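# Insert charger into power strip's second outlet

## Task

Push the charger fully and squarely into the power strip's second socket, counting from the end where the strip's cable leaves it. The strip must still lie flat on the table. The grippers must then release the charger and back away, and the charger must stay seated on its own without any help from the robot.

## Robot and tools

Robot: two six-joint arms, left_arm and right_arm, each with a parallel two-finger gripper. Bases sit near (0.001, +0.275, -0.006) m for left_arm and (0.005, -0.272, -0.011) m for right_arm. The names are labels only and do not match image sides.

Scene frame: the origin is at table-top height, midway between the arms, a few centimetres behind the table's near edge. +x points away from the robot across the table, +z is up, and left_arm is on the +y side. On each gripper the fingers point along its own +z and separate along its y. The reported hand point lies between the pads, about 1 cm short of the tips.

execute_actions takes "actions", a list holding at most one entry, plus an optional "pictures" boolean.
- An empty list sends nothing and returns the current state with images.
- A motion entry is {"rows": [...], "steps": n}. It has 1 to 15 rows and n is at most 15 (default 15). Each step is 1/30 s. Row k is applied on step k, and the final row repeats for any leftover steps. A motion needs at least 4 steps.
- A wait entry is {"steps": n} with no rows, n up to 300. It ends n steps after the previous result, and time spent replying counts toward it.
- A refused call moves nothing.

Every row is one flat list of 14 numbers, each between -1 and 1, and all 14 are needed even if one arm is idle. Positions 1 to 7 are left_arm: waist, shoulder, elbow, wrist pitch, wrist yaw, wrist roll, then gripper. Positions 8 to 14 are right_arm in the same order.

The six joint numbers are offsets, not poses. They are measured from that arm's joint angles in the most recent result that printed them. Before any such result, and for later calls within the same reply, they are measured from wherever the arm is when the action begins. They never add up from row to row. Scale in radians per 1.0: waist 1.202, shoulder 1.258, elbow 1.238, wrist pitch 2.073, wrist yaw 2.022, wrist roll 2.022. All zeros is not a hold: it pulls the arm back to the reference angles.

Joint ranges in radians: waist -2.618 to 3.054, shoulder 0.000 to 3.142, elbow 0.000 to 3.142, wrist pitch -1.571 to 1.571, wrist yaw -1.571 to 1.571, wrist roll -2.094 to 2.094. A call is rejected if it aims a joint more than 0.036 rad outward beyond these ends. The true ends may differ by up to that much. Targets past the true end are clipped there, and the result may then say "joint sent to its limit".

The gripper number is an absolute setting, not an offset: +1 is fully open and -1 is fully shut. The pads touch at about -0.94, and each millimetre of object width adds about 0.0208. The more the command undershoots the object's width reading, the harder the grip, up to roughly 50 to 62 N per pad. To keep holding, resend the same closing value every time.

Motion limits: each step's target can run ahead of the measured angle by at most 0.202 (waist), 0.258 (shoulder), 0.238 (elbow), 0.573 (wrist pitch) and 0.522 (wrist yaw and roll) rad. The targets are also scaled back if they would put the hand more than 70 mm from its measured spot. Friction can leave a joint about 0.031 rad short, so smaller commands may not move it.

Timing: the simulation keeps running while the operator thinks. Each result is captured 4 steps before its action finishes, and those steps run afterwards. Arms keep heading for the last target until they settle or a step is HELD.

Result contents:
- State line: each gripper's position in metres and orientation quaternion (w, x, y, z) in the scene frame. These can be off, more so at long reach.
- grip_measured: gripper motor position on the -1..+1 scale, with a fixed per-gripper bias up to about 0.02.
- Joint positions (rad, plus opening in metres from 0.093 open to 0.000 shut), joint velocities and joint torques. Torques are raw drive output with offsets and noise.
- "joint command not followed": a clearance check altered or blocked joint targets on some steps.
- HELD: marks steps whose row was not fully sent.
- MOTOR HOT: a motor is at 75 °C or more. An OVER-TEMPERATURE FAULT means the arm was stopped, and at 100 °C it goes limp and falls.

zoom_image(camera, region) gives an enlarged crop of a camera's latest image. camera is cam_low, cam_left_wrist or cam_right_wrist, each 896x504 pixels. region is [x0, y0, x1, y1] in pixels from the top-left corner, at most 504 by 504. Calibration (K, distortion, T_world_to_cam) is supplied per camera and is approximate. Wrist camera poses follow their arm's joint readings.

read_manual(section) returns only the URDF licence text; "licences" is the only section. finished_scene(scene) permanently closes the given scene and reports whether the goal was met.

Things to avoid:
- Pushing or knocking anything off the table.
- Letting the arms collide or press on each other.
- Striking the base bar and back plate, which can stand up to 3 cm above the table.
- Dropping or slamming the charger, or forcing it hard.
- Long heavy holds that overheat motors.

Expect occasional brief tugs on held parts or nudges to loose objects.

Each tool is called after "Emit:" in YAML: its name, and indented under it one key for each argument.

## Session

Emit:
execute_actions:
  actions: []

Scene clock: 0.00 s of 4500.00 s.
left_arm: end_effector_position=(+0.5145, +0.3219, +0.1055) grip_measured=+0.989 end_effector_quat_wxyz=(+0.637, -0.238, +0.724, +0.112) | right_arm: end_effector_position=(+0.4784, -0.1785, +0.2943) grip_measured=+1.000 end_effector_quat_wxyz=(+0.612, +0.358, +0.620, +0.335)
Joint positions: left_arm=[-0.107  2.071  0.913  0.931 -0.565 -0.256  0.093] | right_arm=[0.296 1.5   1.005 0.457 0.285 1.081 0.093]
Joint velocities: left_arm=[-0.017 -0.007 -0.002 -0.022  0.007  0.037 -0.   ] | right_arm=[-0.007  0.002  0.007  0.051 -0.022  0.081  0.   ]
Joint torques (N m, as the arm reports them, + toward a larger angle): no reading
Motor temperatures (°C, as the motors report them): left_arm=[30 34 33 31 30 33] | right_arm=[29 35 32 33 31 32]
camera_calibration (this result's frames):
cam_left_wrist: T_world_to_cam=[[0.483549, -0.863249, 0.144853, 0.00863506], [-0.437571, -0.381718, -0.81414, 0.47346], [0.758098, 0.330293, -0.562312, -0.351612], [0, 0, 0, 1]] pos_world=[0.469553, 0.304317, 0.186496]
cam_right_wrist: T_world_to_cam=[[-0.024556, -0.512263, -0.858478, 0.172584], [-0.416509, 0.785897, -0.45704, 0.512373], [0.9088, 0.346341, -0.232661, -0.22467], [0, 0, 0, 1]] pos_world=[0.421826, -0.236451, 0.330063]

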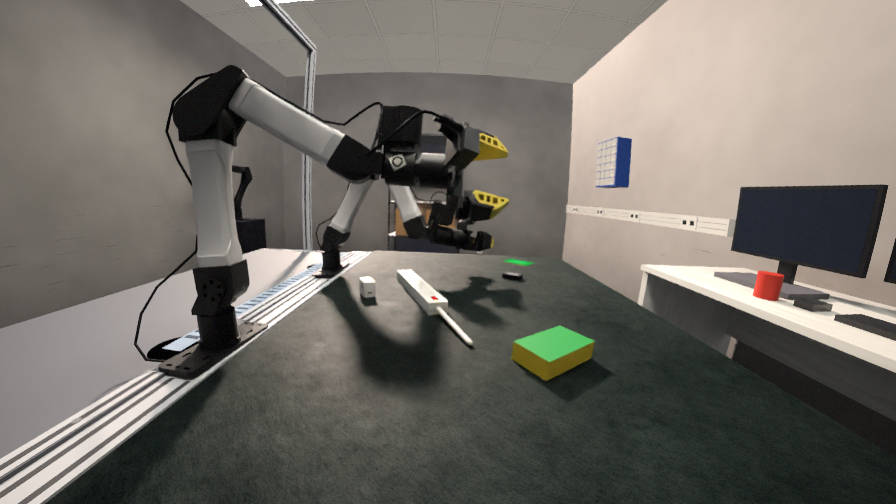

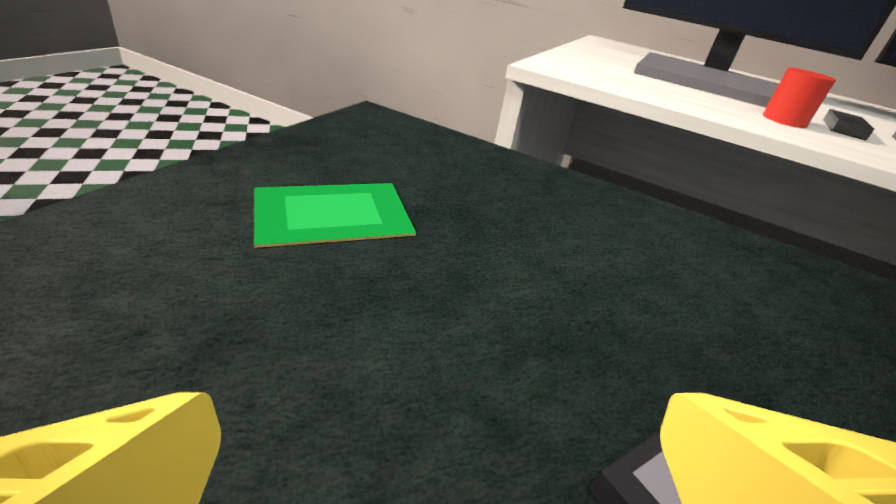

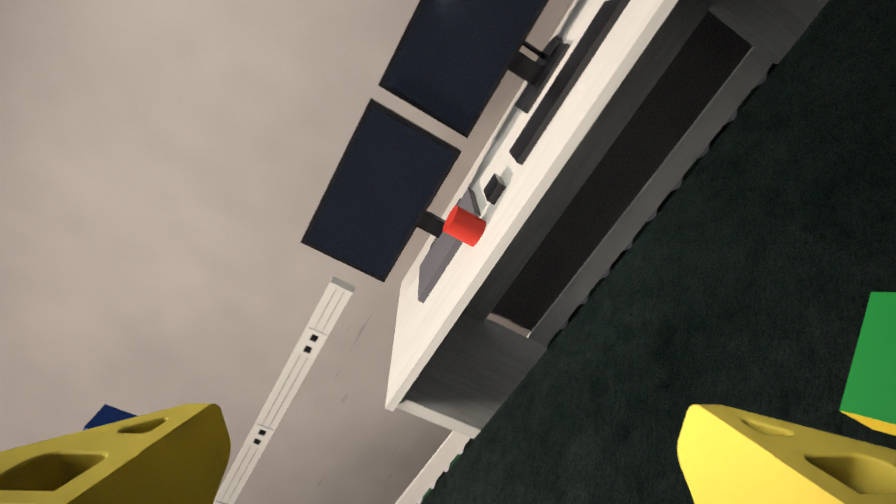

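Emit:
zoom_image:
  camera: "cam_low"
  region: [330, 250, 500, 360]

Region (330, 250, 500, 360) of cam_low's 896x504 image, scaled by 2.965, with more detail than that image has; it fills the top 326 rows of this view, and the rest is white.

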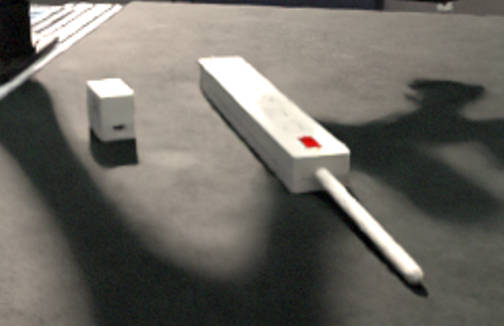

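Emit:
execute_actions:
  actions:
    - {"rows": [[0,0,0,0,0,0,1, 0.02,0,0.018,-0.04,-0.008,-0.03,1],[0,0,0,0,0,0,1, 0.05,0,0.045,-0.09,-0.018,-0.07,1],[0,0,0,0,0,0,1, 0.085,0,0.075,-0.155,-0.032,-0.115,1],[0,0,0,0,0,0,1, 0.125,0,0.11,-0.23,-0.047,-0.17,1],[0,0,0,0,0,0,1, 0.165,0,0.145,-0.305,-0.062,-0.225,1],[0,0,0,0,0,0,1, 0.205,0,0.18,-0.38,-0.077,-0.28,1],[0,0,0,0,0,0,1, 0.245,0,0.215,-0.45,-0.092,-0.335,1],[0,0,0,0,0,0,1, 0.283,0,0.25,-0.52,-0.106,-0.387,1],[0,0,0,0,0,0,1, 0.317,0,0.28,-0.582,-0.119,-0.433,1],[0,0,0,0,0,0,1, 0.346,0,0.305,-0.636,-0.13,-0.473,1],[0,0,0,0,0,0,1, 0.368,0,0.324,-0.677,-0.138,-0.504,1],[0,0,0,0,0,0,1, 0.384,0,0.338,-0.706,-0.144,-0.525,1],[0,0,0,0,0,0,1, 0.394,0,0.347,-0.724,-0.148,-0.539,1]], "steps": 15}

Emit:
execute_actions:
  actions:
    - {"steps": 12}
  pictures: true

Scene clock: 5.10 s of 4500.00 s.
left_arm: end_effector_position=(+0.5145, +0.3219, +0.1055) grip_measured=+0.989 end_effector_quat_wxyz=(+0.637, -0.238, +0.724, +0.112) | right_arm: end_effector_position=(+0.3921, -0.0026, +0.2623) grip_measured=+1.000 end_effector_quat_wxyz=(+0.472, -0.048, +0.857, +0.203)
Joint positions: left_arm=[-0.107  2.071  0.913  0.931 -0.565 -0.256  0.093] | right_arm=[ 0.66   1.5    1.325 -0.309  0.125  0.467  0.093]
Joint velocities: left_arm=[ 0.002 -0.002 -0.012 -0.066  0.037  0.007 -0.   ] | right_arm=[ 1.194 -0.017  1.038 -2.527 -0.696 -2.322  0.   ]
Joint torques (N m, as the arm reports them, + toward a larger angle): left_arm=[  0.16 -10.83   6.71   2.22  -0.02  -0.03] | right_arm=[-0.49 -6.95  8.23  2.18 -0.07 -0.05]
Motor temperatures (°C, as the motors report them): left_arm=[30 35 33 32 30 33] | right_arm=[29 35 33 35 31 32]
Steps of this call (steps 1 to 90: nothing new was sent; then 1.73 s passed at rest; steps 91 to 101: the first 11 steps of this action). Readings (joint positions):
91: left_arm=[-0.107 2.071 0.913 0.931 -0.565 -0.256] | right_arm=[0.298 1.500 1.006 0.449 0.285 1.073]
92: left_arm=[-0.107 2.071 0.913 0.931 -0.565 -0.256] | right_arm=[0.305 1.500 1.016 0.422 0.285 1.052]
94: left_arm=[-0.107 2.071 0.913 0.931 -0.565 -0.256] | right_arm=[0.349 1.500 1.062 0.300 0.272 0.969]
98: left_arm=[-0.107 2.071 0.913 0.931 -0.565 -0.256] | right_arm=[0.525 1.500 1.211 -0.045 0.198 0.705]
101: the state above

Scene clock: 5.50 s of 4500.00 s.
left_arm: end_effector_position=(+0.5145, +0.3219, +0.1055) grip_measured=+0.989 end_effector_quat_wxyz=(+0.637, -0.238, +0.724, +0.112) | right_arm: end_effector_position=(+0.2755, -0.0112, +0.1882) grip_measured=+1.000 end_effector_quat_wxyz=(+0.235, -0.343, +0.906, +0.075)
Joint positions: left_arm=[-0.107  2.071  0.913  0.931 -0.565 -0.256  0.093] | right_arm=[ 0.777  1.5    1.424 -0.974 -0.001  0.032  0.093]
Joint velocities: left_arm=[-0.002 -0.007  0.007 -0.007 -0.037 -0.081 -0.   ] | right_arm=[ 0.007 -0.027  0.012 -0.388 -0.022 -0.198  0.   ]
Joint torques (N m, as the arm reports them, + toward a larger angle): left_arm=[  0.16 -10.82   6.69   2.23  -0.02  -0.03] | right_arm=[-0.44 -6.26  8.3   1.55 -0.25 -0.08]
Motor temperatures (°C, as the motors report them): left_arm=[30 36 33 32 30 33] | right_arm=[29 35 33 35 31 32]
Kept back: nothing.
Steps of this call (steps 1 to 4: the last 4 steps of your previous action; steps 5 to 12: the robot went on to your last target). Readings (joint positions):
1: left_arm=[-0.107 2.071 0.913 0.931 -0.565 -0.256] | right_arm=[0.699 1.500 1.359 -0.398 0.101 0.390]
2: left_arm=[-0.107 2.071 0.913 0.931 -0.565 -0.256] | right_arm=[0.732 1.500 1.387 -0.484 0.077 0.320]
4: left_arm=[-0.107 2.071 0.913 0.931 -0.565 -0.256] | right_arm=[0.770 1.500 1.419 -0.647 0.040 0.211]
8: left_arm=[-0.107 2.071 0.913 0.931 -0.565 -0.256] | right_arm=[0.777 1.500 1.424 -0.881 0.008 0.084]
12: the state above
camera_calibration (this result's frames):
cam_left_wrist: T_world_to_cam=[[0.483549, -0.863249, 0.144853, 0.00863506], [-0.437571, -0.381718, -0.81414, 0.47346], [0.758098, 0.330293, -0.562312, -0.351612], [0, 0, 0, 1]] pos_world=[0.469553, 0.304317, 0.186496]
cam_right_wrist: T_world_to_cam=[[0.65545, -0.755127, 0.0129976, -0.191868], [-0.753198, -0.654846, -0.0621994, 0.250152], [0.0554798, 0.0309788, -0.997979, 0.252673], [0, 0, 0, 1]] pos_world=[0.300156, 0.0110988, 0.270215]

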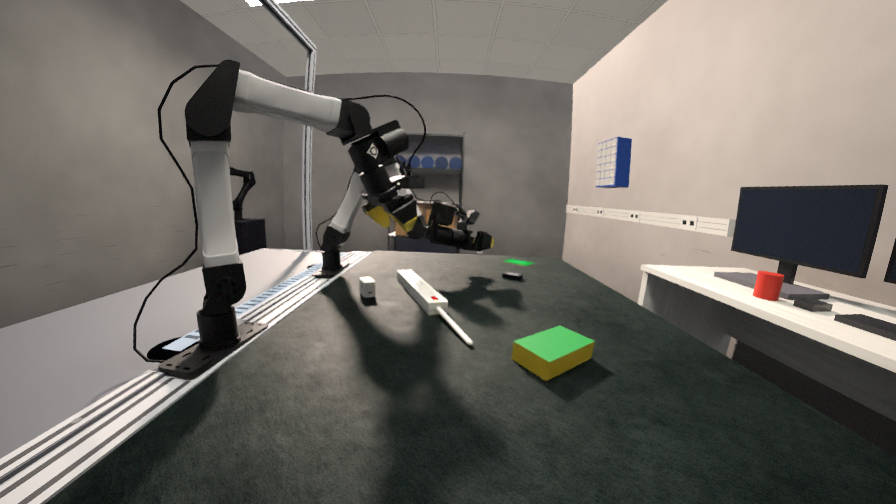

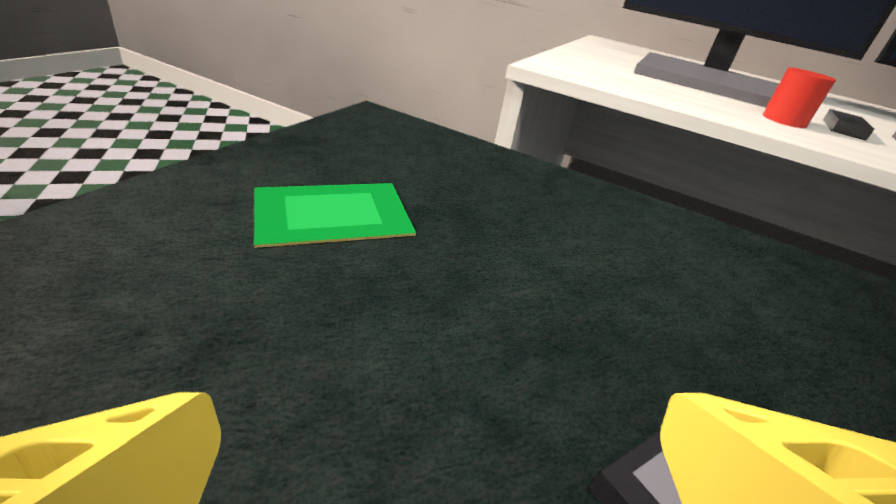

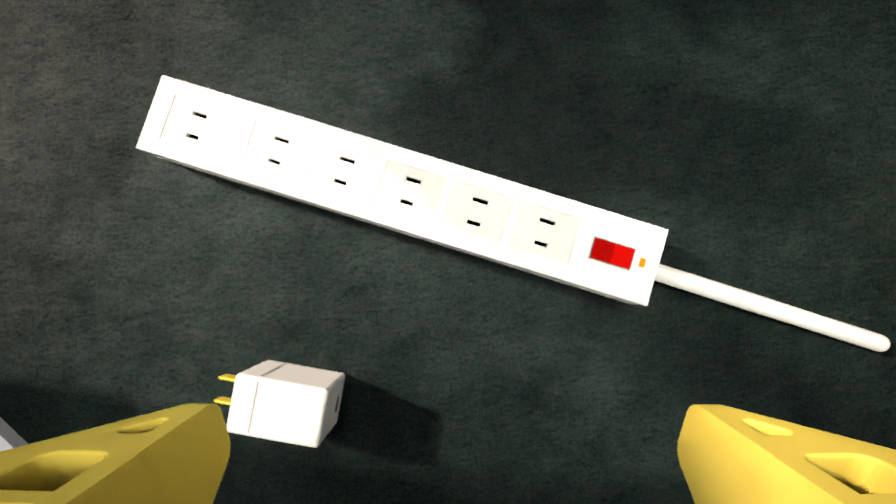

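Emit:
execute_actions:
  actions: []

Scene clock: 5.57 s of 4500.00 s.
left_arm: end_effector_position=(+0.5145, +0.3219, +0.1055) grip_measured=+0.989 end_effector_quat_wxyz=(+0.637, -0.238, +0.724, +0.112) | right_arm: end_effector_position=(+0.2721, -0.0140, +0.1859) grip_measured=+1.000 end_effector_quat_wxyz=(+0.226, -0.350, +0.906, +0.071)
Joint positions: left_arm=[-0.107  2.071  0.913  0.931 -0.565 -0.256  0.093] | right_arm=[ 0.777  1.5    1.424 -0.994 -0.003  0.02   0.093]
Joint velocities: left_arm=[-0.027  0.002 -0.002  0.022  0.022  0.007  0.   ] | right_arm=[-0.002  0.012 -0.002 -0.212 -0.037 -0.095  0.   ]
Joint torques (N m, as the arm reports them, + toward a larger angle): left_arm=[  0.14 -10.85   6.69   2.21  -0.02  -0.03] | right_arm=[-0.45 -6.29  8.24  1.44 -0.25 -0.09]
Motor temperatures (°C, as the motors report them): left_arm=[30 36 33 32 30 33] | right_arm=[29 35 33 35 31 32]
Kept back: nothing.
Steps of this call (steps 1 to 2: the robot went on to your last target). Readings (joint positions):
1: left_arm=[-0.107 2.071 0.913 0.931 -0.565 -0.256] | right_arm=[0.777 1.500 1.424 -0.985 -0.002 0.025]
2: the state above
camera_calibration (this result's frames):
cam_left_wrist: T_world_to_cam=[[0.483549, -0.863249, 0.144853, 0.00863506], [-0.437571, -0.381718, -0.81414, 0.47346], [0.758098, 0.330293, -0.562312, -0.351612], [0, 0, 0, 1]] pos_world=[0.469553, 0.304317, 0.186496]
cam_right_wrist: T_world_to_cam=[[0.664176, -0.747374, 0.0173844, -0.19476], [-0.746357, -0.664241, -0.0416527, 0.239868], [0.0426775, 0.0146898, -0.998981, 0.254082], [0, 0, 0, 1]] pos_world=[0.297539, 0.0100391, 0.2672]

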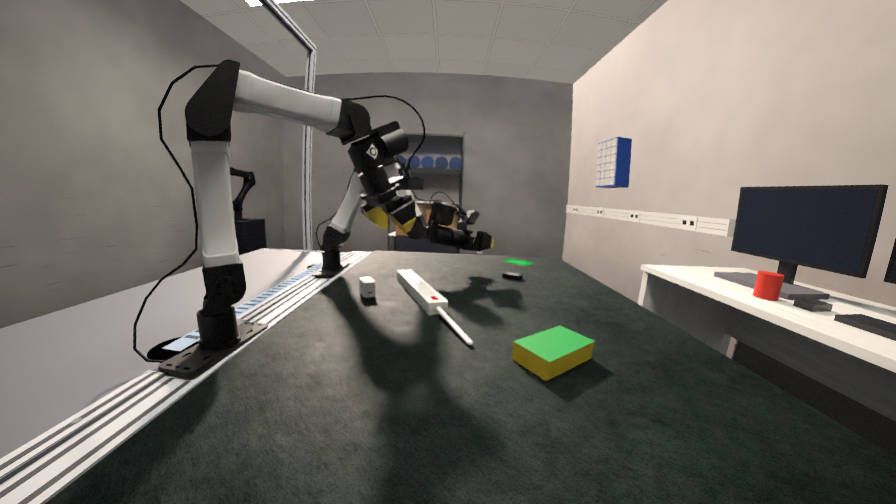

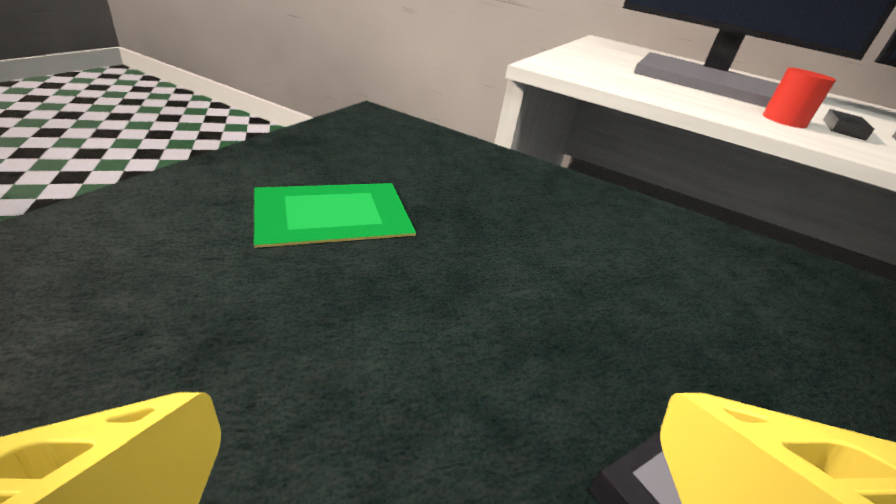

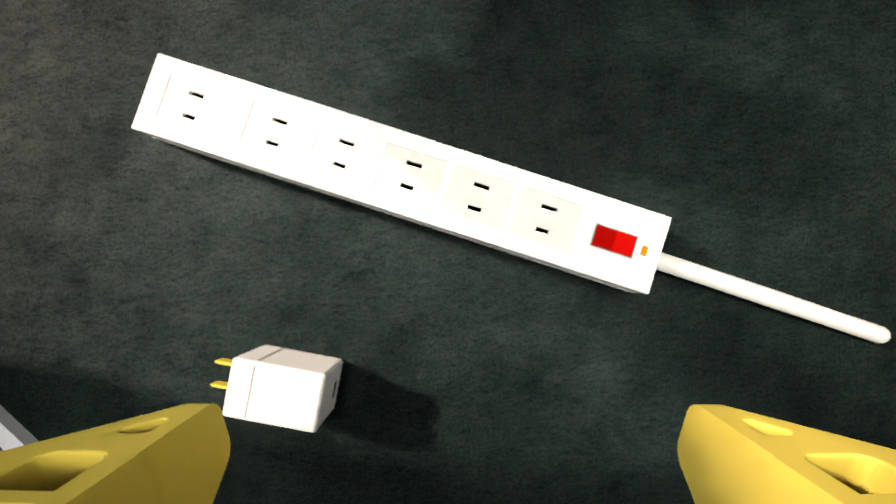

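Emit:
execute_actions:
  actions:
    - {"steps": 10}
  pictures: true

Emit:
zoom_image:
  camera: "cam_right_wrist"
  region: [190, 310, 370, 440]

Emit:
zoom_image:
  camera: "cam_right_wrist"
  region: [400, 130, 680, 300]

Scene clock: 5.90 s of 4500.00 s.
left_arm: end_effector_position=(+0.5145, +0.3219, +0.1055) grip_measured=+0.989 end_effector_quat_wxyz=(+0.637, -0.238, +0.724, +0.112) | right_arm: end_effector_position=(+0.2672, -0.0178, +0.1828) grip_measured=+1.000 end_effector_quat_wxyz=(+0.213, -0.360, +0.906, +0.065)
Joint positions: left_arm=[-0.107  2.071  0.913  0.931 -0.565 -0.256  0.093] | right_arm=[ 0.777  1.5    1.424 -1.022 -0.006 -0.001  0.093]
Joint velocities: left_arm=[-0.017 -0.002  0.002 -0.007 -0.066 -0.022  0.   ] | right_arm=[ 0.017 -0.007 -0.002 -0.007  0.037 -0.095  0.   ]
Joint torques (N m, as the arm reports them, + toward a larger angle): left_arm=[  0.16 -10.86   6.66   2.21  -0.02  -0.02] | right_arm=[-0.44 -6.26  8.18  1.34 -0.24 -0.09]
Motor temperatures (°C, as the motors report them): left_arm=[30 36 33 32 30 33] | right_arm=[29 35 34 35 31 32]
Kept back: nothing.
Steps of this call (steps 1 to 10: the robot went on to your last target). Readings (joint positions):
1: left_arm=[-0.107 2.071 0.913 0.931 -0.565 -0.256] | right_arm=[0.777 1.500 1.424 -1.001 -0.004 0.015]
2: left_arm=[-0.107 2.071 0.913 0.931 -0.565 -0.256] | right_arm=[0.777 1.500 1.424 -1.006 -0.005 0.011]
4: left_arm=[-0.107 2.071 0.913 0.931 -0.565 -0.256] | right_arm=[0.777 1.500 1.424 -1.014 -0.005 0.006]
8: left_arm=[-0.107 2.071 0.913 0.931 -0.565 -0.256] | right_arm=[0.777 1.500 1.424 -1.021 -0.006 0.001]
10: the state above
camera_calibration (this result's frames):
cam_left_wrist: T_world_to_cam=[[0.483549, -0.863249, 0.144853, 0.00863506], [-0.437571, -0.381718, -0.81414, 0.47346], [0.758098, 0.330293, -0.562312, -0.351612], [0, 0, 0, 1]] pos_world=[0.469553, 0.304317, 0.186496]
cam_right_wrist: T_world_to_cam=[[0.678202, -0.734496, 0.0236218, -0.19903], [-0.734445, -0.678555, -0.0124301, 0.224752], [0.0251585, -0.00891879, -0.999644, 0.255614], [0, 0, 0, 1]] pos_world=[0.29362, 0.00859947, 0.263018]

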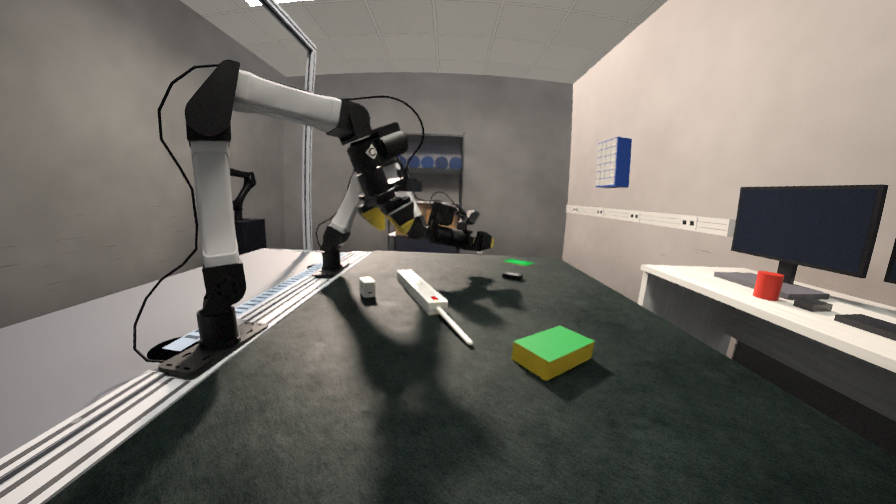

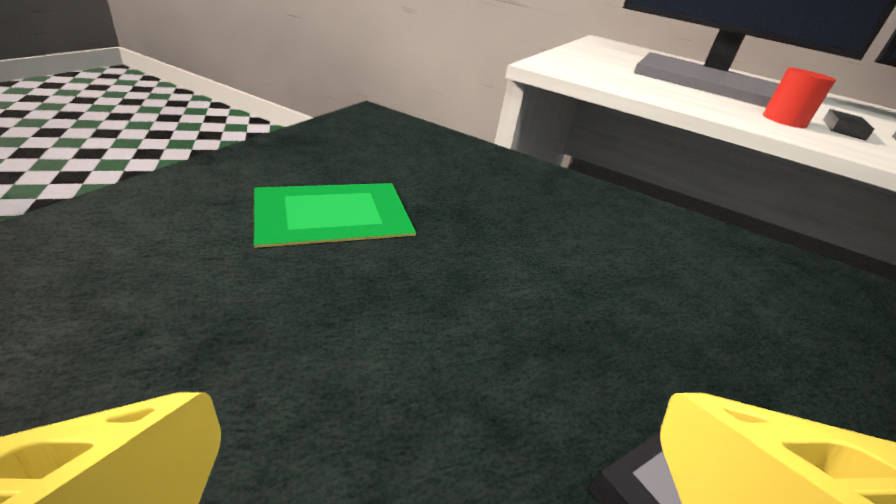

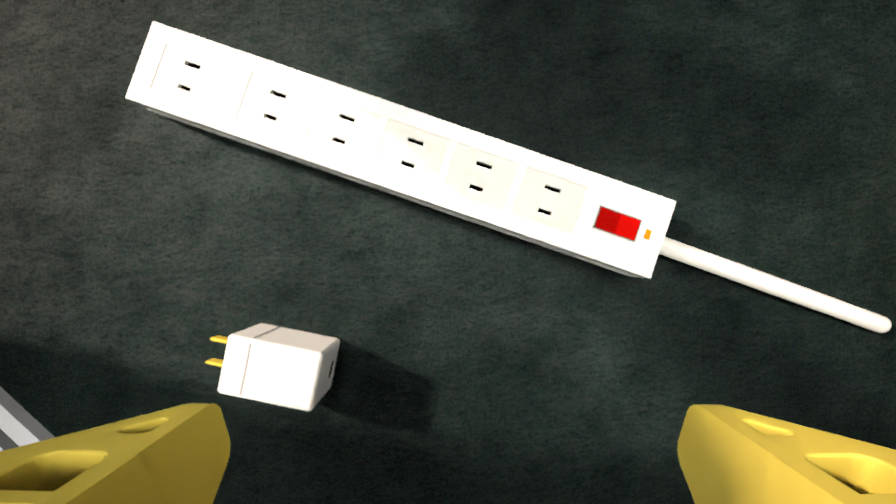

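Region (190, 310, 370, 440) of cam_right_wrist's 896x504 image, scaled by 2.800, with more detail than that image has.

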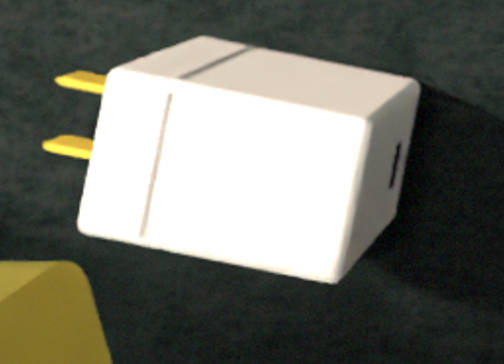

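Region (400, 130, 680, 300) of cam_right_wrist's 896x504 image, scaled by 1.800, with more detail than that image has; it fills the top 306 rows of this view, and the rest is white.

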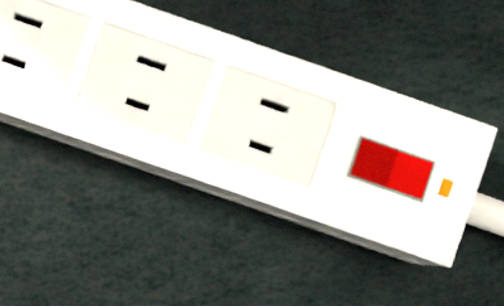

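Emit:
execute_actions:
  actions:
    - {"rows": [[-0.015,-0.05,-0.02,-0.01,-0.015,-0.012,0.9, -0.008,0.005,-0.004,0.002,-0.03,-0.045,1],[-0.04,-0.12,-0.055,-0.03,-0.04,-0.03,0.75, -0.02,0.013,-0.011,0.005,-0.075,-0.11,1],[-0.075,-0.20,-0.10,-0.065,-0.07,-0.055,0.6, -0.036,0.023,-0.02,0.008,-0.13,-0.19,1],[-0.115,-0.29,-0.15,-0.11,-0.105,-0.082,0.45, -0.054,0.035,-0.031,0.013,-0.19,-0.275,1],[-0.16,-0.38,-0.205,-0.16,-0.145,-0.112,0.3, -0.073,0.048,-0.042,0.017,-0.25,-0.36,1],[-0.205,-0.465,-0.26,-0.215,-0.185,-0.143,0.15, -0.092,0.061,-0.054,0.022,-0.31,-0.445,1],[-0.25,-0.545,-0.315,-0.27,-0.225,-0.174,0.0, -0.11,0.074,-0.065,0.027,-0.365,-0.525,1],[-0.295,-0.62,-0.365,-0.325,-0.262,-0.204,-0.15, -0.127,0.086,-0.076,0.031,-0.415,-0.595,1],[-0.338,-0.685,-0.408,-0.378,-0.297,-0.231,-0.3, -0.142,0.097,-0.086,0.035,-0.458,-0.655,1],[-0.377,-0.738,-0.443,-0.423,-0.327,-0.255,-0.45, -0.154,0.106,-0.094,0.038,-0.493,-0.705,1],[-0.41,-0.776,-0.469,-0.46,-0.351,-0.273,-0.6, -0.163,0.113,-0.1,0.041,-0.519,-0.742,1],[-0.438,-0.80,-0.486,-0.488,-0.369,-0.287,-0.75, -0.169,0.117,-0.103,0.042,-0.536,-0.766,1],[-0.458,-0.812,-0.495,-0.506,-0.38,-0.296,-0.9, -0.172,0.119,-0.105,0.043,-0.545,-0.778,1]], "steps": 15}

Scene clock: 13.20 s of 4500.00 s.
left_arm: end_effector_position=(+0.3675, +0.2488, +0.1545) grip_measured=-0.521 end_effector_quat_wxyz=(+0.622, -0.277, +0.727, +0.091) | right_arm: end_effector_position=(+0.2304, +0.0192, +0.1559) grip_measured=+1.000 end_effector_quat_wxyz=(-0.187, +0.666, -0.656, -0.301)
Joint positions: left_arm=[-0.458  1.442  0.529  0.516 -0.91  -0.525  0.02 ] | right_arm=[ 0.619  1.609  1.333 -0.972 -0.715 -0.877  0.093]
Joint velocities: left_arm=[-1.057 -1.502 -1.126 -1.707 -1.209 -0.974 -0.158] | right_arm=[-0.471  0.535 -0.408  0.095 -2.249 -2.835  0.   ]
Joint torques (N m, as the arm reports them, + toward a larger angle): left_arm=[ 0.19 -5.57  5.23  1.74 -0.27 -0.06] | right_arm=[-0.54 -6.94  6.49  1.3  -0.66 -0.02]
Motor temperatures (°C, as the motors report them): left_arm=[30 38 34 34 30 33] | right_arm=[29 36 35 35 31 32]
Steps of this call (steps 1 to 15: the robot went on to your last target; steps 16 to 90: nothing new was sent; then 3.93 s passed at rest; steps 91 to 101: the first 11 steps of this action). Readings (joint positions):
91: left_arm=[-0.108 2.066 0.912 0.926 -0.568 -0.258] | right_arm=[0.777 1.500 1.424 -1.025 -0.013 -0.015]
92: left_arm=[-0.112 2.047 0.901 0.909 -0.577 -0.266] | right_arm=[0.776 1.500 1.424 -1.025 -0.035 -0.048]
94: left_arm=[-0.148 1.932 0.827 0.839 -0.629 -0.306] | right_arm=[0.759 1.504 1.420 -1.019 -0.132 -0.187]
98: left_arm=[-0.332 1.616 0.645 0.669 -0.792 -0.430] | right_arm=[0.678 1.551 1.379 -0.990 -0.459 -0.581]
101: the state above

Emit:
execute_actions:
  actions:
    - {"rows": [[-0.19,-0.312,-0.185,-0.306,-0.21,-0.163,-1, -0.041,0.04,-0.038,0.022,-0.194,-0.345,1],[-0.23,-0.312,-0.185,-0.306,-0.21,-0.163,-1, -0.041,0.052,-0.048,0.026,-0.194,-0.345,1],[-0.28,-0.312,-0.185,-0.306,-0.21,-0.163,-1, -0.041,0.067,-0.061,0.032,-0.194,-0.345,1],[-0.335,-0.312,-0.185,-0.306,-0.21,-0.163,-1, -0.041,0.085,-0.077,0.039,-0.194,-0.345,1],[-0.395,-0.312,-0.185,-0.306,-0.21,-0.163,-1, -0.041,0.104,-0.094,0.046,-0.194,-0.345,1],[-0.455,-0.312,-0.185,-0.306,-0.21,-0.163,-1, -0.041,0.124,-0.111,0.053,-0.194,-0.345,1],[-0.515,-0.312,-0.185,-0.306,-0.21,-0.163,-1, -0.041,0.143,-0.128,0.061,-0.194,-0.345,1],[-0.57,-0.312,-0.185,-0.306,-0.21,-0.163,-1, -0.041,0.161,-0.144,0.067,-0.194,-0.345,1],[-0.62,-0.312,-0.185,-0.306,-0.21,-0.163,-1, -0.041,0.177,-0.158,0.073,-0.194,-0.345,1],[-0.662,-0.312,-0.185,-0.306,-0.21,-0.163,-1, -0.041,0.189,-0.169,0.078,-0.194,-0.345,1],[-0.695,-0.312,-0.185,-0.306,-0.21,-0.163,-1, -0.041,0.198,-0.177,0.081,-0.194,-0.345,1],[-0.718,-0.312,-0.185,-0.306,-0.21,-0.163,-1, -0.041,0.203,-0.181,0.083,-0.194,-0.345,1],[-0.73,-0.312,-0.185,-0.306,-0.21,-0.163,-1, -0.041,0.205,-0.183,0.084,-0.194,-0.345,1]], "steps": 15}

Emit:
execute_actions:
  actions:
    - {"steps": 12}
  pictures: true

Scene clock: 14.10 s of 4500.00 s.
left_arm: end_effector_position=(+0.2192, +0.1622, +0.1364) grip_measured=-1.000 end_effector_quat_wxyz=(+0.648, -0.089, +0.754, +0.068) | right_arm: end_effector_position=(+0.1996, +0.0301, +0.0926) grip_measured=+1.000 end_effector_quat_wxyz=(-0.259, +0.756, -0.414, -0.436)
Joint positions: left_arm=[-1.209  1.059  0.318 -0.108 -1.327 -0.844  0.   ] | right_arm=[ 0.583  1.822  1.152 -0.851 -1.108 -1.566  0.093]
Joint velocities: left_arm=[-1.512 -0.002 -0.002 -0.037 -0.081 -0.037  0.   ] | right_arm=[-0.002  0.716 -0.574  0.271  0.007  0.022  0.   ]
Joint torques (N m, as the arm reports them, + toward a larger angle): left_arm=[ 0.43 -2.59  6.04  1.3  -0.41 -0.17] | right_arm=[-0.91 -8.62  5.8   0.64 -0.81 -0.09]
Motor temperatures (°C, as the motors report them): left_arm=[30 38 34 34 30 33] | right_arm=[29 36 35 35 31 32]
Steps of this call (steps 1 to 4: the last 4 steps of your previous action; steps 5 to 16: the robot went on to your last target; steps 17 to 27: the first 11 steps of this action). Readings (joint positions):
17: left_arm=[-0.650 1.059 0.318 -0.097 -1.313 -0.836] | right_arm=[0.583 1.650 1.301 -0.945 -1.093 -1.551]
18: left_arm=[-0.668 1.059 0.318 -0.101 -1.317 -0.838] | right_arm=[0.583 1.650 1.300 -0.942 -1.094 -1.554]
20: left_arm=[-0.752 1.059 0.318 -0.107 -1.323 -0.841] | right_arm=[0.583 1.657 1.288 -0.928 -1.101 -1.559]
24: left_arm=[-1.022 1.059 0.318 -0.108 -1.327 -0.843] | right_arm=[0.583 1.736 1.219 -0.881 -1.108 -1.565]
27: the state above

Scene clock: 14.50 s of 4500.00 s.
left_arm: end_effector_position=(+0.2045, +0.1370, +0.1358) grip_measured=-1.000 end_effector_quat_wxyz=(+0.651, -0.044, +0.758, +0.031) | right_arm: end_effector_position=(+0.1947, +0.0255, +0.0680) grip_measured=+1.000 end_effector_quat_wxyz=(-0.239, +0.750, -0.427, -0.446)
Joint positions: left_arm=[-1.326  1.059  0.318 -0.109 -1.327 -0.845  0.   ] | right_arm=[ 0.583  1.871  1.11  -0.814 -1.104 -1.568  0.093]
Joint velocities: left_arm=[-0.017  0.022  0.007 -0.022  0.007 -0.051  0.   ] | right_arm=[-0.007 -0.012  0.002  0.007 -0.022 -0.007  0.   ]
Joint torques (N m, as the arm reports them, + toward a larger angle): left_arm=[-0.5  -2.53  5.98  1.3  -0.45 -0.11] | right_arm=[-0.88 -8.41  5.51  0.47 -0.82 -0.11]
Motor temperatures (°C, as the motors report them): left_arm=[30 38 34 34 30 33] | right_arm=[29 36 35 35 31 32]
Kept back: nothing.
Steps of this call (steps 1 to 4: the last 4 steps of your previous action; steps 5 to 12: the robot went on to your last target). Readings (joint positions):
1: left_arm=[-1.254 1.059 0.318 -0.108 -1.327 -0.844] | right_arm=[0.583 1.844 1.135 -0.845 -1.107 -1.567]
2: left_arm=[-1.289 1.059 0.318 -0.108 -1.327 -0.844] | right_arm=[0.583 1.860 1.122 -0.841 -1.106 -1.567]
4: left_arm=[-1.321 1.059 0.318 -0.108 -1.327 -0.844] | right_arm=[0.583 1.871 1.110 -0.836 -1.104 -1.567]
8: left_arm=[-1.326 1.059 0.318 -0.109 -1.327 -0.845] | right_arm=[0.583 1.871 1.110 -0.821 -1.104 -1.568]
12: the state above
camera_calibration (this result's frames):
cam_left_wrist: T_world_to_cam=[[0.10215, -0.994698, 0.011916, 0.108578], [-0.554228, -0.0668553, -0.829675, 0.274699], [0.826073, 0.0781472, -0.558119, -0.0183714], [0, 0, 0, 1]] pos_world=[0.156331, 0.127803, 0.216364]
cam_right_wrist: T_world_to_cam=[[0.850336, 0.525192, -0.0331923, -0.177111], [0.410128, -0.700917, -0.583532, 0.0159915], [-0.329731, 0.482586, -0.811411, 0.186884], [0, 0, 0, 1]] pos_world=[0.205667, 0.0140384, 0.155093]

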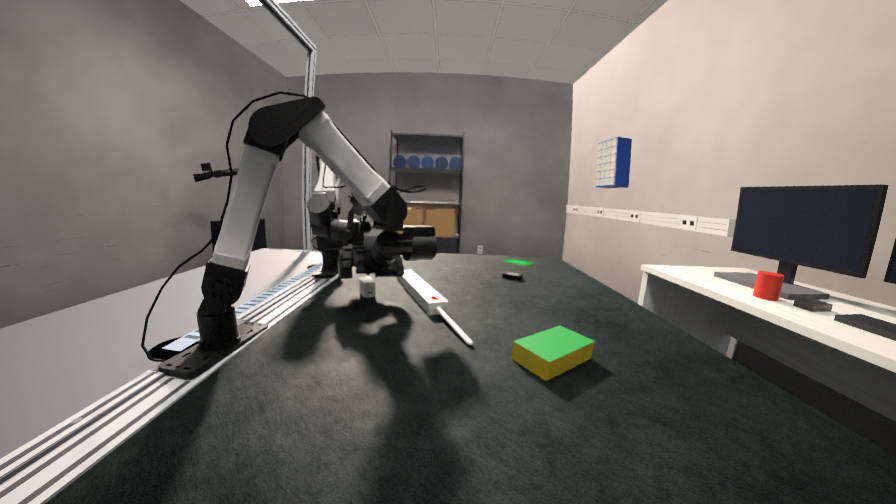

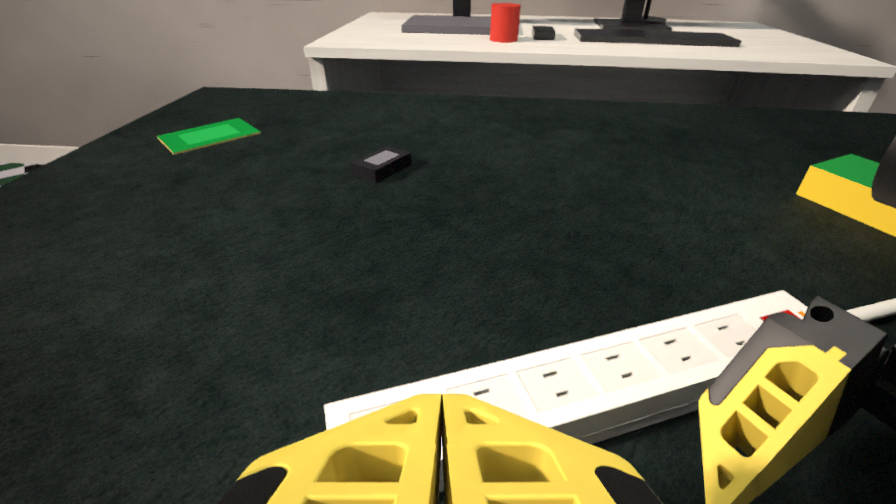

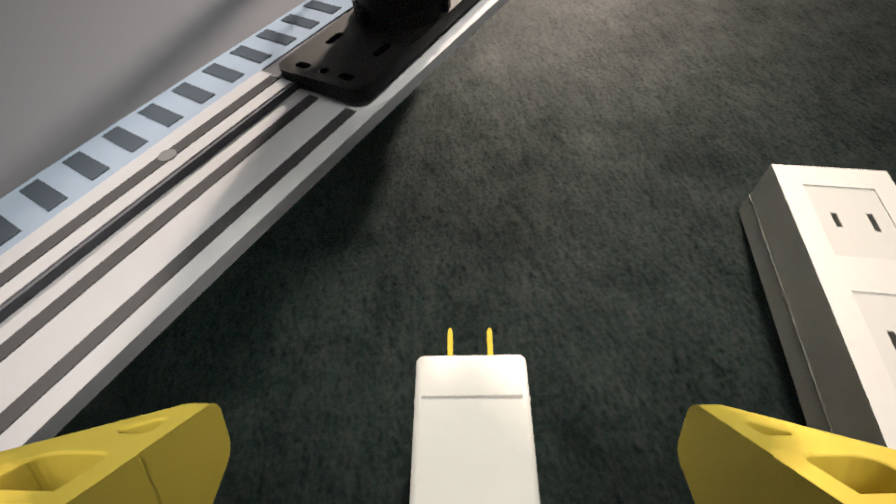

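Emit:
execute_actions:
  actions:
    - {"rows": [[0,0,0,0,0,0,-1, 0.003,0.004,-0.003,0.012,0,0,0.92],[0,0,0,0,0,0,-1, 0.007,0.011,-0.007,0.025,0,0,0.84],[0,0,0,0,0,0,-1, 0.011,0.02,-0.013,0.039,0,0,0.76],[0,0,0,0,0,0,-1, 0.014,0.031,-0.02,0.053,0,0,0.68],[0,0,0,0,0,0,-1, 0.0166,0.042,-0.027,0.066,0,0,0.6],[0,0,0,0,0,0,-1, 0.0166,0.053,-0.034,0.078,0,0,0.52],[0,0,0,0,0,0,-1, 0.0166,0.063,-0.04,0.087,0,0,0.44],[0,0,0,0,0,0,-1, 0.0166,0.072,-0.045,0.094,0,0,0.36],[0,0,0,0,0,0,-1, 0.0166,0.078,-0.049,0.0985,0,0,0.28],[0,0,0,0,0,0,-1, 0.0166,0.082,-0.051,0.0985,0,0,0.21],[0,0,0,0,0,0,-1, 0.0166,0.0843,-0.0525,0.0985,0,0,0.15]], "steps": 15}

Emit:
execute_actions:
  actions:
    - {"steps": 6}
  pictures: true

Scene clock: 16.30 s of 4500.00 s.
left_arm: end_effector_position=(+0.2045, +0.1370, +0.1358) grip_measured=-1.000 end_effector_quat_wxyz=(+0.651, -0.044, +0.758, +0.031) | right_arm: end_effector_position=(+0.1968, +0.0303, +0.0343) grip_measured=+0.182 end_effector_quat_wxyz=(-0.245, +0.756, -0.415, -0.443)
Joint positions: left_arm=[-1.326  1.059  0.318 -0.11  -1.327 -0.845  0.   ] | right_arm=[ 0.597  1.954  1.067 -0.662 -1.106 -1.569  0.054]
Joint velocities: left_arm=[ 0.007 -0.002 -0.027  0.022 -0.007  0.007  0.   ] | right_arm=[-0.002  0.305 -0.208  0.242 -0.037  0.007 -0.063]
Joint torques (N m, as the arm reports them, + toward a larger angle): left_arm=[ 0.16 -1.65  7.61  1.35 -0.38 -0.05] | right_arm=[ 0.61 -8.15  4.57  0.59 -0.81 -0.03]
Motor temperatures (°C, as the motors report them): left_arm=[30 37 34 34 30 33] | right_arm=[29 37 35 34 31 32]
Steps of this call (steps 1 to 30: the robot went on to your last target; steps 31 to 43: nothing new was sent; steps 44 to 54: the first 11 steps of this action). Readings (joint positions):
44: left_arm=[-1.326 1.059 0.318 -0.110 -1.327 -0.845] | right_arm=[0.583 1.871 1.110 -0.809 -1.104 -1.569]
45: left_arm=[-1.326 1.059 0.318 -0.110 -1.327 -0.845] | right_arm=[0.583 1.871 1.110 -0.805 -1.104 -1.569]
47: left_arm=[-1.326 1.059 0.318 -0.110 -1.327 -0.845] | right_arm=[0.585 1.873 1.110 -0.782 -1.104 -1.569]
51: left_arm=[-1.326 1.059 0.318 -0.110 -1.327 -0.845] | right_arm=[0.596 1.913 1.091 -0.702 -1.106 -1.569]
54: the state above

Scene clock: 16.50 s of 4500.00 s.
left_arm: end_effector_position=(+0.2045, +0.1370, +0.1358) grip_measured=-1.000 end_effector_quat_wxyz=(+0.651, -0.044, +0.758, +0.031) | right_arm: end_effector_position=(+0.1969, +0.0300, +0.0275) grip_measured=+0.152 end_effector_quat_wxyz=(-0.246, +0.756, -0.415, -0.442)
Joint positions: left_arm=[-1.326  1.059  0.318 -0.11  -1.327 -0.845  0.   ] | right_arm=[ 0.597  1.97   1.056 -0.634 -1.106 -1.569  0.053]
Joint velocities: left_arm=[ 0.007 -0.037 -0.012 -0.037 -0.022 -0.022  0.   ] | right_arm=[-0.012 -0.012 -0.007  0.168 -0.051 -0.022  0.   ]
Joint torques (N m, as the arm reports them, + toward a larger angle): left_arm=[ 0.15 -1.66  7.64  1.34 -0.39 -0.03] | right_arm=[ 0.55 -7.96  4.48  0.55 -0.81 -0.02]
Motor temperatures (°C, as the motors report them): left_arm=[30 37 34 34 30 33] | right_arm=[29 37 35 34 31 32]
Kept back: nothing.
Steps of this call (steps 1 to 4: the last 4 steps of your previous action; steps 5 to 6: the robot went on to your last target). Readings (joint positions):
1: left_arm=[-1.326 1.059 0.318 -0.110 -1.327 -0.845] | right_arm=[0.597 1.963 1.061 -0.656 -1.106 -1.569]
2: left_arm=[-1.326 1.059 0.318 -0.110 -1.327 -0.845] | right_arm=[0.597 1.968 1.058 -0.651 -1.106 -1.569]
4: left_arm=[-1.326 1.059 0.318 -0.110 -1.327 -0.845] | right_arm=[0.597 1.970 1.056 -0.643 -1.106 -1.569]
6: the state above
camera_calibration (this result's frames):
cam_left_wrist: T_world_to_cam=[[0.10222, -0.99469, 0.0119169, 0.108595], [-0.554275, -0.0668997, -0.829641, 0.274684], [0.826033, 0.0782002, -0.55817, -0.0183758], [0, 0, 0, 1]] pos_world=[0.156329, 0.127832, 0.216338]
cam_right_wrist: T_world_to_cam=[[0.84273, 0.538308, -0.00565036, -0.182359], [0.433847, -0.685333, -0.584889, -0.0104743], [-0.318723, 0.490452, -0.811094, 0.150132], [0, 0, 0, 1]] pos_world=[0.206074, 0.0173546, 0.114614]

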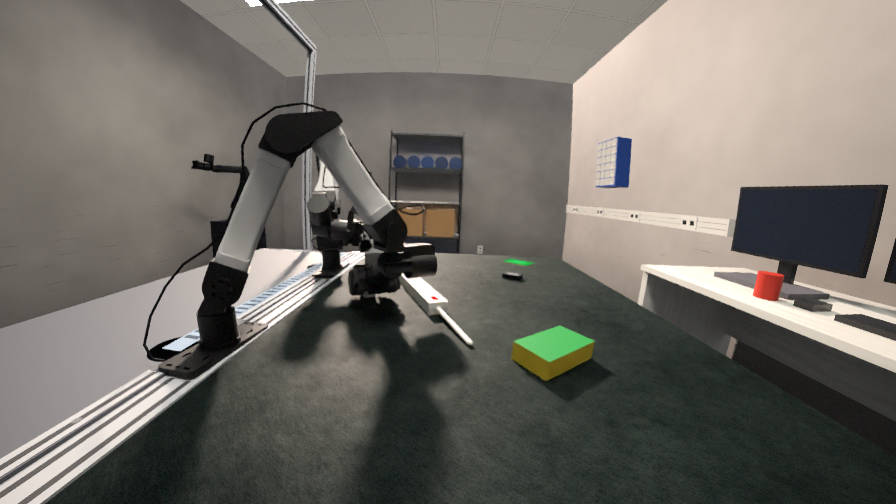

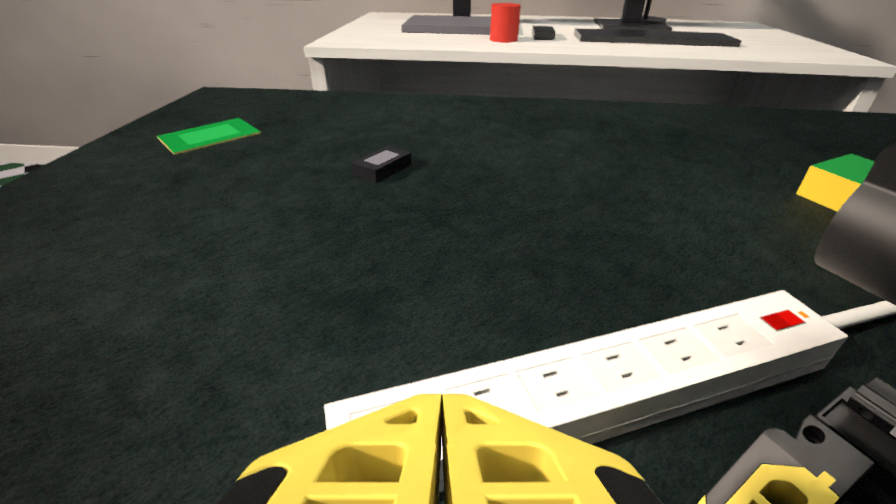

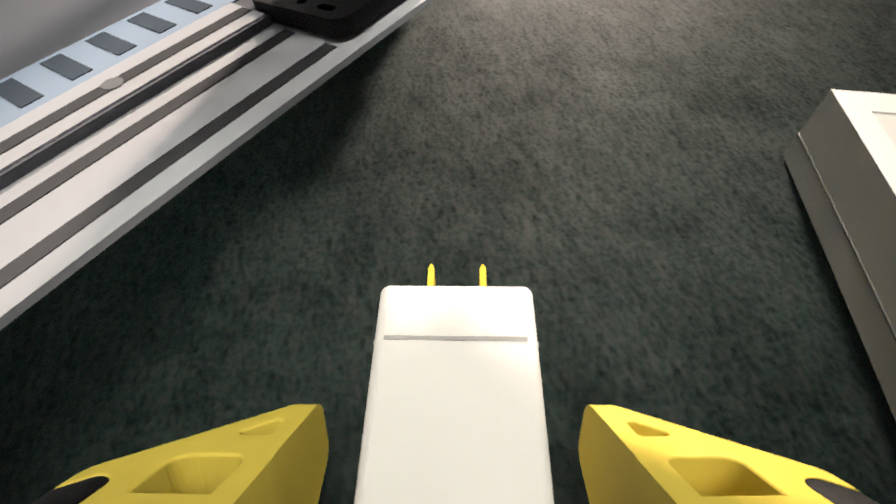

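Emit:
execute_actions:
  actions:
    - {"rows": [[0,0,0,0,0,0,-1, 0,0.003,-0.002,0.006,0,0,0.05],[0,0,0,0,0,0,-1, 0,0.003,-0.002,0.006,0,0,-0.05],[0,0,0,0,0,0,-1, 0,0.003,-0.002,0.006,0,0,-0.15],[0,0,0,0,0,0,-1, 0,0.003,-0.002,0.006,0,0,-0.23],[0,0,0,0,0,0,-1, 0,0.003,-0.002,0.006,0,0,-0.30],[0,0,0,0,0,0,-1, 0,0.003,-0.002,0.006,0,0,-0.36],[0,0,0,0,0,0,-1, 0,0.003,-0.002,0.006,0,0,-0.43],[0,0,0,0,0,0,-1, 0,0.003,-0.002,0.006,0,0,-0.50],[0,0,0,0,0,0,-1, 0,0.003,-0.002,0.006,0,0,-0.56],[0,0,0,0,0,0,-1, 0,0.003,-0.002,0.006,0,0,-0.60],[0,0,0,0,0,0,-1, 0,0.0,0.0,0.006,0,0,-0.60],[0,0,0,0,0,0,-1, 0,-0.008,0.012,0.002,0,0,-0.60],[0,0,0,0,0,0,-1, 0,-0.016,0.028,-0.006,0,0,-0.60],[0,0,0,0,0,0,-1, 0,-0.024,0.048,-0.018,0,0,-0.60],[0,0,0,0,0,0,-1, 0,-0.032,0.07,-0.032,0,0,-0.60]], "steps": 15}

Scene clock: 19.10 s of 4500.00 s.
left_arm: end_effector_position=(+0.2045, +0.1370, +0.1358) grip_measured=-1.000 end_effector_quat_wxyz=(+0.651, -0.044, +0.758, +0.031) | right_arm: end_effector_position=(+0.1985, +0.0310, +0.0275) grip_measured=-0.466 end_effector_quat_wxyz=(-0.251, +0.758, -0.412, -0.440)
Joint positions: left_arm=[-1.326  1.059  0.318 -0.11  -1.327 -0.845  0.   ] | right_arm=[ 0.597  1.97   1.056 -0.622 -1.106 -1.569  0.023]
Joint velocities: left_arm=[-0.002  0.007 -0.012  0.022 -0.007 -0.051  0.   ] | right_arm=[-0.007 -0.022  0.007  0.037 -0.007  0.022  0.001]
Joint torques (N m, as the arm reports them, + toward a larger angle): left_arm=[ 0.16 -1.67  7.62  1.34 -0.38 -0.04] | right_arm=[ 0.13 -8.53  5.36  0.43 -0.81 -0.03]
Motor temperatures (°C, as the motors report them): left_arm=[30 37 34 34 30 33] | right_arm=[29 37 35 34 31 32]
Steps of this call (steps 1 to 30: the robot went on to your last target; steps 31 to 67: nothing new was sent; steps 68 to 78: the first 11 steps of this action). Readings (joint positions):
68: left_arm=[-1.326 1.059 0.318 -0.110 -1.327 -0.845] | right_arm=[0.597 1.970 1.056 -0.622 -1.106 -1.569]
69: left_arm=[-1.326 1.059 0.318 -0.110 -1.327 -0.845] | right_arm=[0.597 1.970 1.056 -0.622 -1.106 -1.569]
71: left_arm=[-1.326 1.059 0.318 -0.110 -1.327 -0.845] | right_arm=[0.597 1.970 1.056 -0.622 -1.106 -1.569]
75: left_arm=[-1.326 1.059 0.318 -0.110 -1.327 -0.845] | right_arm=[0.597 1.970 1.056 -0.622 -1.106 -1.569]
78: the state above

Emit:
execute_actions:
  actions:
    - {"rows": [[0,0,0,0,0,0,-1, -0.002,-0.038,0.092,-0.05,0,0.03,-0.6],[0,0,0,0,0,0,-1, -0.004,-0.043,0.118,-0.07,0,0.08,-0.6],[0,0,0,0,0,0,-1, -0.007,-0.048,0.146,-0.092,0.005,0.14,-0.6],[0,0,0,0,0,0,-1, -0.01,-0.052,0.175,-0.115,0.014,0.21,-0.6],[0,0,0,0,0,0,-1, -0.014,-0.056,0.204,-0.138,0.026,0.285,-0.6],[0,0,0,0,0,0,-1, -0.018,-0.06,0.232,-0.16,0.04,0.36,-0.6],[0,0,0,0,0,0,-1, -0.022,-0.063,0.258,-0.18,0.055,0.435,-0.6],[0,0,0,0,0,0,-1, -0.026,-0.066,0.282,-0.198,0.07,0.51,-0.6],[0,0,0,0,0,0,-1, -0.029,-0.068,0.303,-0.214,0.085,0.585,-0.6],[0,0,0,0,0,0,-1, -0.032,-0.07,0.321,-0.228,0.099,0.66,-0.6],[0,0,0,0,0,0,-1, -0.034,-0.071,0.335,-0.238,0.112,0.73,-0.6],[0,0,0,0,0,0,-1, -0.036,-0.0715,0.346,-0.246,0.124,0.80,-0.6],[0,0,0,0,0,0,-1, -0.037,-0.0715,0.353,-0.251,0.135,0.87,-0.6],[0,0,0,0,0,0,-1, -0.038,-0.0715,0.357,-0.254,0.144,0.94,-0.6],[0,0,0,0,0,0,-1, -0.039,-0.0715,0.359,-0.255,0.151,1.0,-0.6]], "steps": 15}

Scene clock: 19.90 s of 4500.00 s.
left_arm: end_effector_position=(+0.2045, +0.1370, +0.1358) grip_measured=-1.000 end_effector_quat_wxyz=(+0.651, -0.044, +0.758, +0.031) | right_arm: end_effector_position=(+0.2487, +0.0480, +0.1157) grip_measured=-0.466 end_effector_quat_wxyz=(+0.099, -0.567, +0.688, +0.442)
Joint positions: left_arm=[-1.326  1.059  0.318 -0.11  -1.327 -0.845  0.   ] | right_arm=[ 0.582  1.9    1.426 -0.963 -0.98  -0.764  0.023]
Joint velocities: left_arm=[ 0.002  0.007 -0.007 -0.095 -0.037  0.007  0.   ] | right_arm=[-0.149 -0.217  0.711 -0.799  0.608  2.908 -0.001]
Joint torques (N m, as the arm reports them, + toward a larger angle): left_arm=[ 0.16 -1.64  7.68  1.33 -0.4  -0.03] | right_arm=[-1.1  -9.76  6.74  0.37 -0.7  -0.08]
Motor temperatures (°C, as the motors report them): left_arm=[30 37 34 34 30 33] | right_arm=[29 37 35 34 31 32]
Steps of this call (steps 1 to 4: the last 4 steps of your previous action; steps 5 to 13: the robot went on to your last target; steps 14 to 24: the first 11 steps of this action). Readings (joint positions):
14: left_arm=[-1.326 1.059 0.318 -0.110 -1.327 -0.845] | right_arm=[0.597 1.942 1.136 -0.683 -1.101 -1.561]
15: left_arm=[-1.326 1.059 0.318 -0.110 -1.327 -0.845] | right_arm=[0.597 1.942 1.146 -0.699 -1.099 -1.536]
17: left_arm=[-1.326 1.059 0.318 -0.110 -1.327 -0.845] | right_arm=[0.597 1.942 1.192 -0.749 -1.092 -1.432]
21: left_arm=[-1.326 1.059 0.318 -0.110 -1.327 -0.845] | right_arm=[0.594 1.924 1.334 -0.872 -1.041 -1.060]
24: the state above

Emit:
execute_actions:
  actions:
    - {"rows": [[0,0,0,0,0,0,-1, -0.029,-0.01,0.078,-0.095,0.097,0.66,-0.6],[0,0,0,0,0,0,-1, -0.031,-0.002,0.10,-0.102,0.106,0.72,-0.6],[0,0,0,0,0,0,-1, -0.034,0.009,0.127,-0.11,0.116,0.78,-0.6],[0,0,0,0,0,0,-1, -0.037,0.022,0.157,-0.119,0.127,0.83,-0.6],[0,0.005,0.002,0.002,0,0,-1, -0.04,0.037,0.189,-0.129,0.139,0.87,-0.6],[0,0.015,0.006,0.006,0,0,-1, -0.043,0.052,0.222,-0.139,0.151,0.91,-0.6],[0,0.03,0.012,0.011,0,0,-1, -0.045,0.068,0.254,-0.149,0.163,0.94,-0.6],[0,0.05,0.02,0.018,0,0,-1, -0.047,0.083,0.285,-0.158,0.174,0.96,-0.6],[0,0.075,0.03,0.027,0,0,-1, -0.049,0.097,0.313,-0.167,0.185,0.98,-0.6],[0,0.104,0.042,0.037,0,0,-1, -0.05,0.11,0.338,-0.174,0.194,1.0,-0.6],[0,0.136,0.055,0.049,0,0,-1, -0.051,0.12,0.358,-0.18,0.202,1.0,-0.6],[0,0.17,0.069,0.061,0,0,-1, -0.052,0.128,0.374,-0.185,0.208,1.0,-0.6],[0,0.206,0.084,0.074,0,0,-1, -0.053,0.134,0.385,-0.188,0.212,1.0,-0.6],[0,0.242,0.098,0.087,0,0,-1, -0.053,0.138,0.391,-0.19,0.215,1.0,-0.6],[0,0.278,0.113,0.10,0,0,-1, -0.053,0.139,0.393,-0.191,0.216,1.0,-0.6]], "steps": 15}

Scene clock: 20.83 s of 4500.00 s.
left_arm: end_effector_position=(+0.2069, +0.1290, +0.1280) grip_measured=-1.000 end_effector_quat_wxyz=(+0.647, -0.031, +0.760, +0.047) | right_arm: end_effector_position=(+0.3103, +0.0231, +0.1371) grip_measured=-0.466 end_effector_quat_wxyz=(-0.176, +0.242, +0.921, +0.249)
Joint positions: left_arm=[-1.326  1.149  0.336 -0.08  -1.327 -0.845  0.   ] | right_arm=[ 0.54   2.006  1.809 -1.254 -0.657  1.059  0.023]
Joint velocities: left_arm=[ 0.002  1.043  0.344  0.359 -0.022 -0.037  0.   ] | right_arm=[-0.081  0.471  0.872 -0.388  0.579  1.267 -0.   ]
Joint torques (N m, as the arm reports them, + toward a larger angle): left_arm=[ 0.11 -0.74 10.1   1.52 -0.39 -0.05] | right_arm=[-0.88 -8.93  7.18  0.36 -0.54  0.  ]
Motor temperatures (°C, as the motors report them): left_arm=[30 37 34 33 30 33] | right_arm=[29 38 35 34 31 32]
Steps of this call (steps 1 to 4: the last 4 steps of your previous action; steps 5 to 17: the robot went on to your last target; steps 18 to 28: the first 11 steps of this action). Readings (joint positions):
18: left_arm=[-1.326 1.059 0.318 -0.110 -1.327 -0.845] | right_arm=[0.565 1.886 1.491 -1.134 -0.804 0.420]
19: left_arm=[-1.326 1.059 0.318 -0.110 -1.327 -0.845] | right_arm=[0.565 1.887 1.499 -1.141 -0.797 0.467]
21: left_arm=[-1.326 1.059 0.318 -0.110 -1.327 -0.845] | right_arm=[0.564 1.899 1.545 -1.166 -0.776 0.600]
25: left_arm=[-1.326 1.071 0.318 -0.103 -1.327 -0.845] | right_arm=[0.550 1.955 1.700 -1.216 -0.713 0.891]
28: the state above


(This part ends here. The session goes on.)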